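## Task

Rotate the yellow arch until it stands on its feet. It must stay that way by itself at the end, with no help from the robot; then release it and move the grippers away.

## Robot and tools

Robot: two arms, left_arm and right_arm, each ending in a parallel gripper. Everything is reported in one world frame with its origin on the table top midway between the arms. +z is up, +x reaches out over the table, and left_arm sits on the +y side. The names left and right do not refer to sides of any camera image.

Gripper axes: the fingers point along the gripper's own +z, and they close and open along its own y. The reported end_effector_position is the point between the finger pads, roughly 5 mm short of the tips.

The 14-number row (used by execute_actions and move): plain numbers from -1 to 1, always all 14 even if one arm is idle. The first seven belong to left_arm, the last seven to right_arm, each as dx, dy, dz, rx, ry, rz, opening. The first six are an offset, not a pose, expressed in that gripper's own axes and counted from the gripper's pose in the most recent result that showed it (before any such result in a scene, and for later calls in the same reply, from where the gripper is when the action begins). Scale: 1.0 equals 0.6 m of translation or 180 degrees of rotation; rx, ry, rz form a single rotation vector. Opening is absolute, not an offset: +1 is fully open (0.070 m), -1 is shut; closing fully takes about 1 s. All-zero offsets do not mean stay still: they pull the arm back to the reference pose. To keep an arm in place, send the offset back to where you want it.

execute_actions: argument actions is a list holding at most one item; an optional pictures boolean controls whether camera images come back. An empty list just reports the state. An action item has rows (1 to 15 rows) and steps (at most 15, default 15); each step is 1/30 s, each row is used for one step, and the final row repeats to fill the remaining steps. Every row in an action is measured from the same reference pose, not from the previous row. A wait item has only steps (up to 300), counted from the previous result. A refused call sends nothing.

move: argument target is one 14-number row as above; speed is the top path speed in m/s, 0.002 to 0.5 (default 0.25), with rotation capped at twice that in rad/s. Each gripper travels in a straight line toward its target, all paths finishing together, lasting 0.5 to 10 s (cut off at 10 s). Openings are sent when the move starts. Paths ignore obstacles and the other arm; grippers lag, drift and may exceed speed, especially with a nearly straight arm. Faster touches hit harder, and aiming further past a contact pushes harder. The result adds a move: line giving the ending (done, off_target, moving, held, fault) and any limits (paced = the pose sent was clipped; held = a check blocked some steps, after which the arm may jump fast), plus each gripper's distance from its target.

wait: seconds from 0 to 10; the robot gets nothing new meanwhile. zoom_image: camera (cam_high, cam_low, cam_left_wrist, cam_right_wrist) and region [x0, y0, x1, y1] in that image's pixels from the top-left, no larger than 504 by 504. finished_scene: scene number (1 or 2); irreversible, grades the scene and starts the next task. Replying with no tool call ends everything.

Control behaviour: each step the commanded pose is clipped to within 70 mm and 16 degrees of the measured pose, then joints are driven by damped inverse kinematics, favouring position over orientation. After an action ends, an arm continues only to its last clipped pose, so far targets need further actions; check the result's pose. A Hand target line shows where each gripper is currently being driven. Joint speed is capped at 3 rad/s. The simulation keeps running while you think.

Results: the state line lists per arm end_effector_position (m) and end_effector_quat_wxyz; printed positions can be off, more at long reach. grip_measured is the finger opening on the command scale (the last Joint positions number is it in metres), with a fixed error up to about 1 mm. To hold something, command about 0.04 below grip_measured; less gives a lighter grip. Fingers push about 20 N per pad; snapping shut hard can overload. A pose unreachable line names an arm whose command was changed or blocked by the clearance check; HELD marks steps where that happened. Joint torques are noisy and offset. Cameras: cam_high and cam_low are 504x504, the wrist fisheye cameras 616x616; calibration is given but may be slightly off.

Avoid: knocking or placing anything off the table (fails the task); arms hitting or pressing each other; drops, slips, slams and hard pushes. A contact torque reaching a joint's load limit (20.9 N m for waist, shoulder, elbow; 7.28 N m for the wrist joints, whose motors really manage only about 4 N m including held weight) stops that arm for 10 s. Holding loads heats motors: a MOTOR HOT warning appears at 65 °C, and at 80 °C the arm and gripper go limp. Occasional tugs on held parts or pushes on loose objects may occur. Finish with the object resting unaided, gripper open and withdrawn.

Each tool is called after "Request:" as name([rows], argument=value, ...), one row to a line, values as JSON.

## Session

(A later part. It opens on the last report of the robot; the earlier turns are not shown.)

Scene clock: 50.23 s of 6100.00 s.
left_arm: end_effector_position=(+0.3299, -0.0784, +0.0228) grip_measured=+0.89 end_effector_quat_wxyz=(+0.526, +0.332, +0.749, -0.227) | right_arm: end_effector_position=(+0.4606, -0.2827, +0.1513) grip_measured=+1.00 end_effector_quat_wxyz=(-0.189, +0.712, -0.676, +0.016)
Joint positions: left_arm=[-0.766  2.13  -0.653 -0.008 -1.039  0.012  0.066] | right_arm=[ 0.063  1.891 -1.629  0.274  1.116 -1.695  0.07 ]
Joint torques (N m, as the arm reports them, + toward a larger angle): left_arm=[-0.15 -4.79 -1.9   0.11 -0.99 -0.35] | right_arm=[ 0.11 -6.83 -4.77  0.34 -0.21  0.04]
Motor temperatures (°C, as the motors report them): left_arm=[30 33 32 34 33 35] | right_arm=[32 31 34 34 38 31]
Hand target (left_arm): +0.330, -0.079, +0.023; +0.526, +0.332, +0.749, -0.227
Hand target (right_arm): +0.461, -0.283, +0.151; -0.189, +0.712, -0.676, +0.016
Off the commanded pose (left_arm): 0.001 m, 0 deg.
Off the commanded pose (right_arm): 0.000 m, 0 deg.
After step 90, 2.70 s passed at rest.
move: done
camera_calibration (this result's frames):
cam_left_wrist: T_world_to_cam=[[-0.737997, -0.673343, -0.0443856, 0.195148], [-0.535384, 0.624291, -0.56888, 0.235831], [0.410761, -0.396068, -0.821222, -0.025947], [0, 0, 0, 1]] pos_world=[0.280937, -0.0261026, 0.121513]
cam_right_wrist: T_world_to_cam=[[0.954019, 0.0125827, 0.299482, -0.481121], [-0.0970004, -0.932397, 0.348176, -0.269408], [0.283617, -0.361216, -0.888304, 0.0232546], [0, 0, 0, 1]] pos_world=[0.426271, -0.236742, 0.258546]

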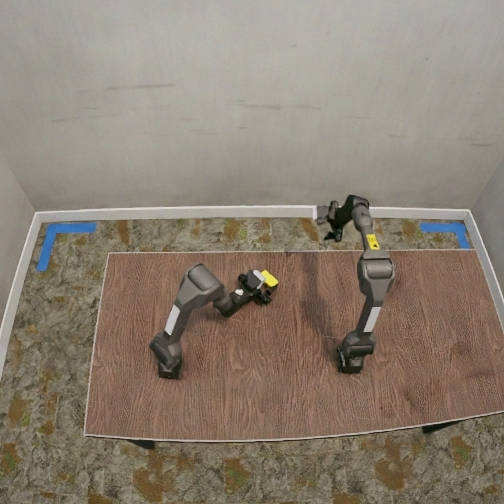

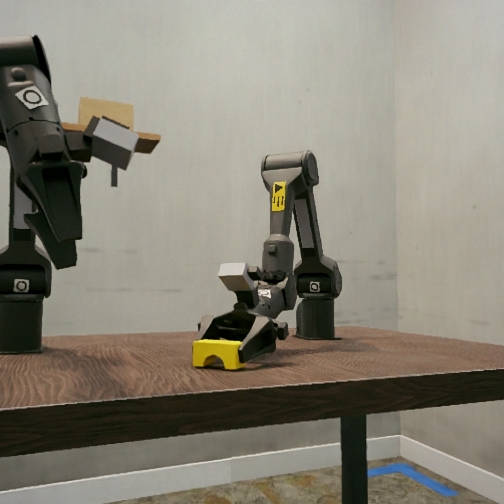

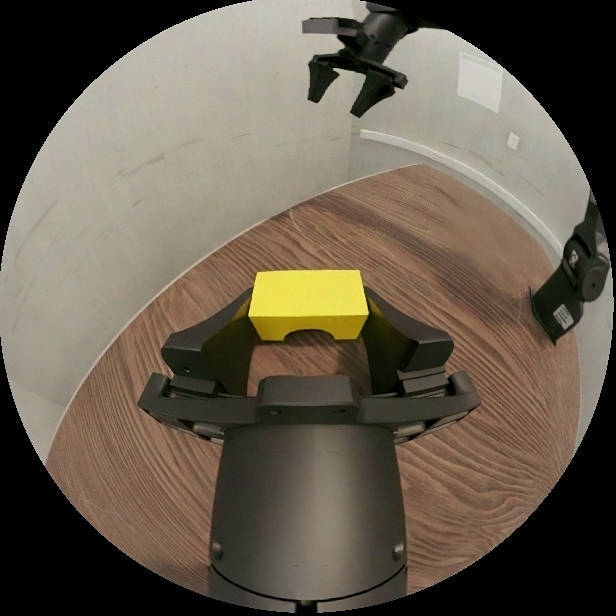

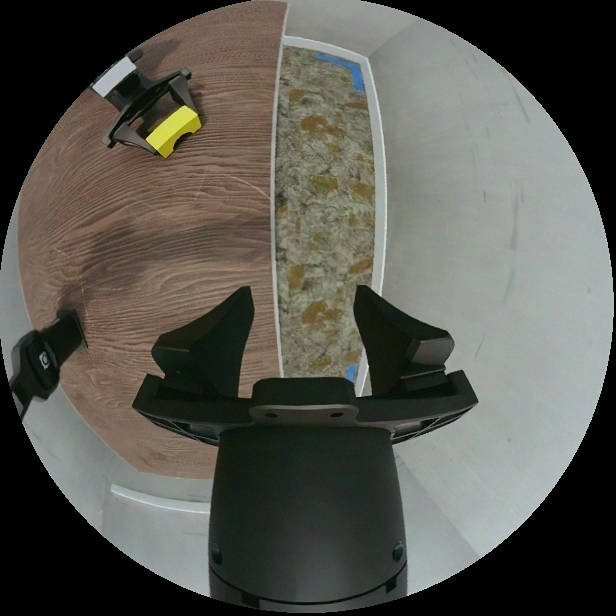

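Request:
move(target=[0.0039, 0, 0.0014, 0, 0, 0, 0.84, 0, 0, 0, 0, 0, 0, 1], speed=0.01)

Request:
zoom_image(camera="cam_low", region=[180, 320, 270, 390])

Scene clock: 52.50 s of 6100.00 s.
left_arm: end_effector_position=(+0.3299, -0.0784, +0.0204) grip_measured=+0.89 end_effector_quat_wxyz=(+0.526, +0.332, +0.749, -0.227) | right_arm: end_effector_position=(+0.4606, -0.2827, +0.1513) grip_measured=+1.00 end_effector_quat_wxyz=(-0.189, +0.712, -0.676, +0.016)
Joint positions: left_arm=[-0.766  2.141 -0.654 -0.008 -1.049  0.012  0.066] | right_arm=[ 0.063  1.891 -1.629  0.274  1.116 -1.695  0.07 ]
Joint torques (N m, as the arm reports them, + toward a larger angle): left_arm=[-0.06 -3.93 -1.65  0.11 -1.21 -0.35] | right_arm=[ 0.11 -6.84 -4.79  0.33 -0.21  0.03]
Motor temperatures (°C, as the motors report them): left_arm=[30 33 32 34 33 35] | right_arm=[32 31 34 34 38 31]
Hand target (left_arm): +0.330, -0.078, +0.020; +0.526, +0.332, +0.749, -0.227
Hand target (right_arm): +0.461, -0.283, +0.151; -0.189, +0.712, -0.676, +0.016
Off the commanded pose (left_arm): 0.000 m, 0 deg.
Off the commanded pose (right_arm): 0.000 m, 0 deg.
move: done
camera_calibration (this result's frames):
cam_left_wrist: T_world_to_cam=[[-0.737978, -0.673363, -0.0443917, 0.195036], [-0.535249, 0.624134, -0.56918, 0.234435], [0.410971, -0.396282, -0.821014, -0.0280453], [0, 0, 0, 1]] pos_world=[0.280939, -0.0261027, 0.119068]
cam_right_wrist: T_world_to_cam=[[0.954019, 0.0125826, 0.299482, -0.481121], [-0.0970005, -0.932397, 0.348176, -0.269408], [0.283617, -0.361216, -0.888304, 0.0232547], [0, 0, 0, 1]] pos_world=[0.426271, -0.236742, 0.258546]

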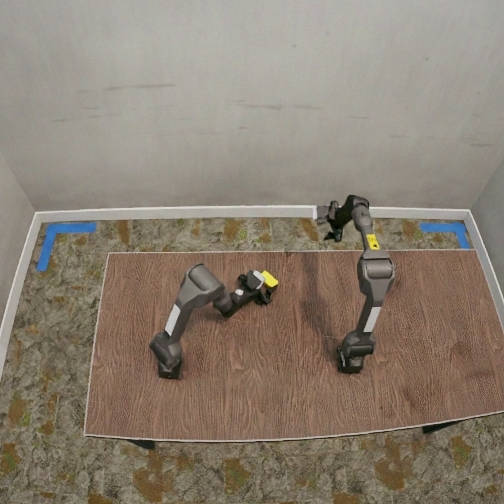

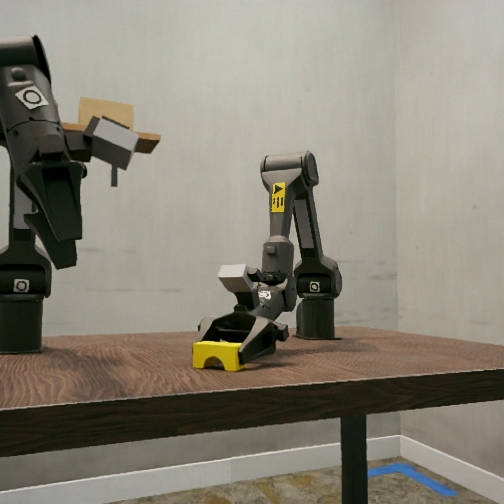

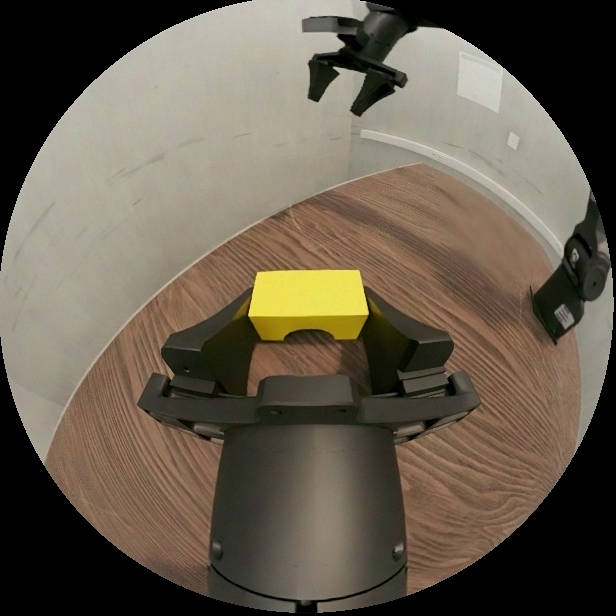

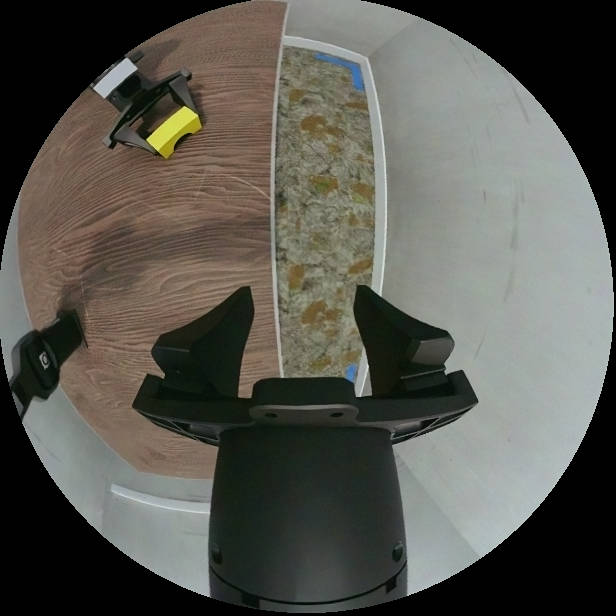

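Region (180, 320, 270, 390) of cam_low's 504x504 image, scaled by 5.600, with more detail than that image has.

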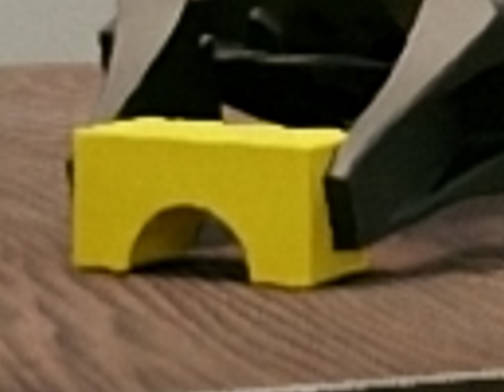

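Request:
execute_actions([
  {"rows": [[0.0005,0,0.0002,0,0,0,0.84,0,0,0,0,0,0,1],[0.001,0,0.0004,0,0,0,0.84,0,0,0,0,0,0,1],[0.001,0,0.0004,0,0,0,0.85,0,0,0,0,0,0,1],[0.001,0,0.0004,0,0,0,0.86,0,0,0,0,0,0,1],[0.001,0,0.0004,0,0,0,0.87,0,0,0,0,0,0,1],[0.001,0,0.0004,0,0,0,0.88,0,0,0,0,0,0,1],[0.001,0,0.0004,0,0,0,0.89,0,0,0,0,0,0,1],[0.001,0,0.0004,0,0,0,0.91,0,0,0,0,0,0,1],[0.001,0,0.0004,0,0,0,0.94,0,0,0,0,0,0,1],[0.001,0,0.0004,0,0,0,1,0,0,0,0,0,0,1]], "steps": 13},
], pictures=false)

Request:
move(target=[-0.163, 0, -0.184, 0, 0, 0, 1, 0, 0, 0, 0, 0, 0, 1], speed=0.15)

Scene clock: 55.63 s of 6100.00 s.
left_arm: end_effector_position=(+0.3299, -0.0784, +0.0198) grip_measured=+1.00 end_effector_quat_wxyz=(+0.526, +0.332, +0.749, -0.227) | right_arm: end_effector_position=(+0.4606, -0.2827, +0.1513) grip_measured=+1.00 end_effector_quat_wxyz=(-0.189, +0.712, -0.676, +0.016)
Joint positions: left_arm=[-0.766  2.143 -0.654 -0.008 -1.051  0.012  0.07 ] | right_arm=[ 0.063  1.891 -1.629  0.274  1.116 -1.695  0.07 ]
Joint torques (N m, as the arm reports them, + toward a larger angle): left_arm=[-0.11 -3.81 -0.99  0.11 -1.14 -0.35] | right_arm=[ 0.08 -6.78 -4.82  0.34 -0.22  0.04]
Motor temperatures (°C, as the motors report them): left_arm=[30 33 32 34 33 35] | right_arm=[32 31 34 34 38 31]
Hand target (left_arm): +0.330, -0.078, +0.020; +0.526, +0.332, +0.749, -0.227
Hand target (right_arm): +0.461, -0.283, +0.151; -0.189, +0.712, -0.676, +0.016
Off the commanded pose (left_arm): 0.000 m, 0 deg.
Off the commanded pose (right_arm): 0.000 m, 0 deg.
Steps of this call (steps 1 to 81: nothing new was sent; steps 82 to 94: all 13 steps of this action). Readings (end_effector_position):
82: left_arm (+0.3299, -0.0784, +0.0202) | right_arm (+0.4606, -0.2827, +0.1513)
83: left_arm (+0.3299, -0.0784, +0.0198) | right_arm (+0.4606, -0.2827, +0.1513)
85: left_arm (+0.3298, -0.0783, +0.0195) | right_arm (+0.4606, -0.2827, +0.1513)
89: left_arm (+0.3299, -0.0784, +0.0197) | right_arm (+0.4606, -0.2827, +0.1513)
94: the state above

Scene clock: 57.23 s of 6100.00 s.
left_arm: end_effector_position=(+0.2832, -0.0278, +0.1513) grip_measured=+1.00 end_effector_quat_wxyz=(+0.526, +0.333, +0.749, -0.227) | right_arm: end_effector_position=(+0.4606, -0.2827, +0.1513) grip_measured=+1.00 end_effector_quat_wxyz=(-0.189, +0.712, -0.676, +0.016)
Joint positions: left_arm=[-0.768  1.452 -0.479 -0.016 -0.534  0.022  0.07 ] | right_arm=[ 0.063  1.891 -1.629  0.274  1.116 -1.695  0.07 ]
Joint torques (N m, as the arm reports them, + toward a larger angle): left_arm=[-0.21 -1.57 -3.02 -0.13 -1.18  0.16] | right_arm=[ 0.12 -6.81 -4.81  0.34 -0.22  0.04]
Motor temperatures (°C, as the motors report them): left_arm=[30 33 32 34 33 35] | right_arm=[32 31 34 34 38 31]
Hand target (left_arm): +0.284, -0.028, +0.152; +0.526, +0.332, +0.749, -0.227
Hand target (right_arm): +0.461, -0.283, +0.151; -0.189, +0.712, -0.676, +0.016
Off the commanded pose (left_arm): 0.003 m, 0 deg.
Off the commanded pose (right_arm): 0.000 m, 0 deg.
move: done
camera_calibration (this result's frames):
cam_left_wrist: T_world_to_cam=[[-0.738037, -0.673316, -0.0441301, 0.200474], [-0.535796, 0.624539, -0.56822, 0.252376], [0.410152, -0.395722, -0.821693, 0.119092], [0, 0, 0, 1]] pos_world=[0.234333, 0.0244905, 0.250109]
cam_right_wrist: T_world_to_cam=[[0.954019, 0.0125826, 0.299482, -0.481121], [-0.0970005, -0.932397, 0.348176, -0.269408], [0.283617, -0.361216, -0.888304, 0.0232547], [0, 0, 0, 1]] pos_world=[0.426271, -0.236742, 0.258546]

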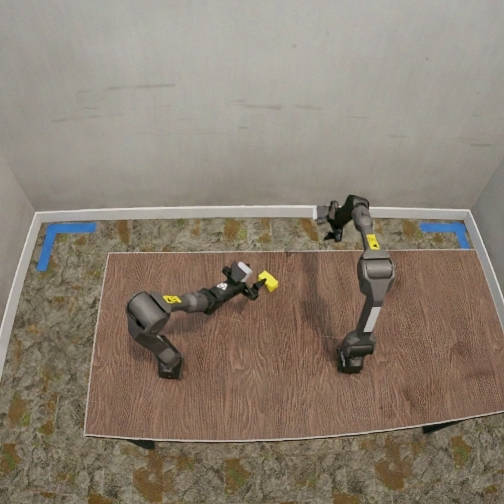

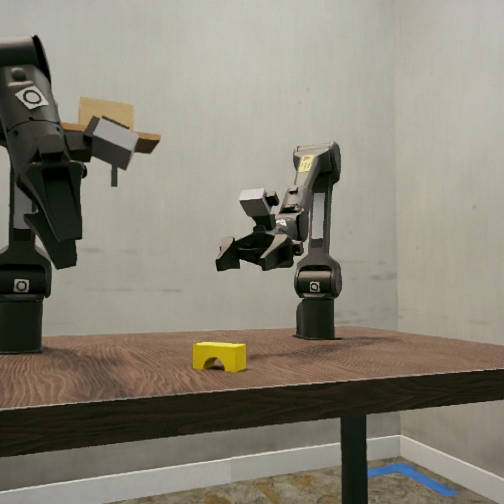

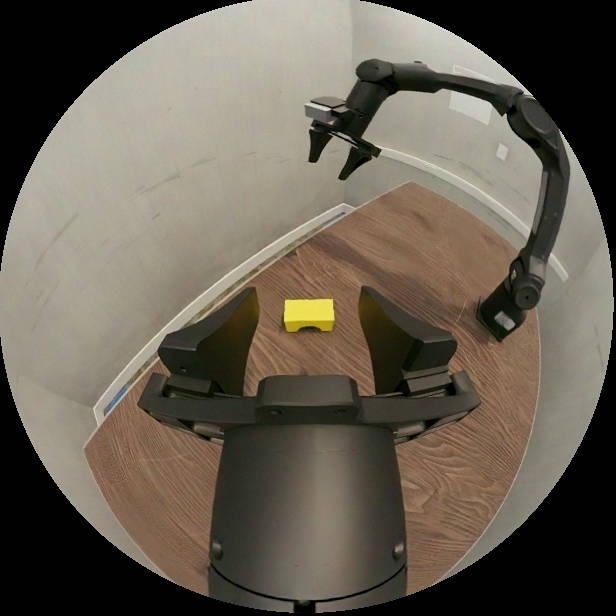

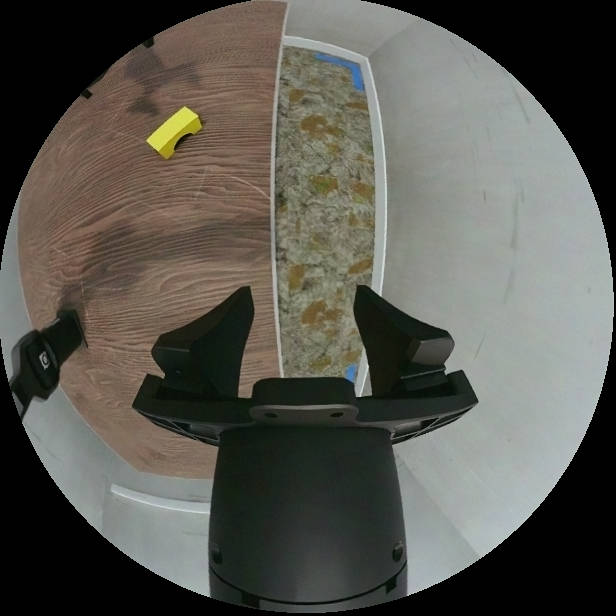

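Request:
finished_scene(scene=2)

The scene is finished: the task was done.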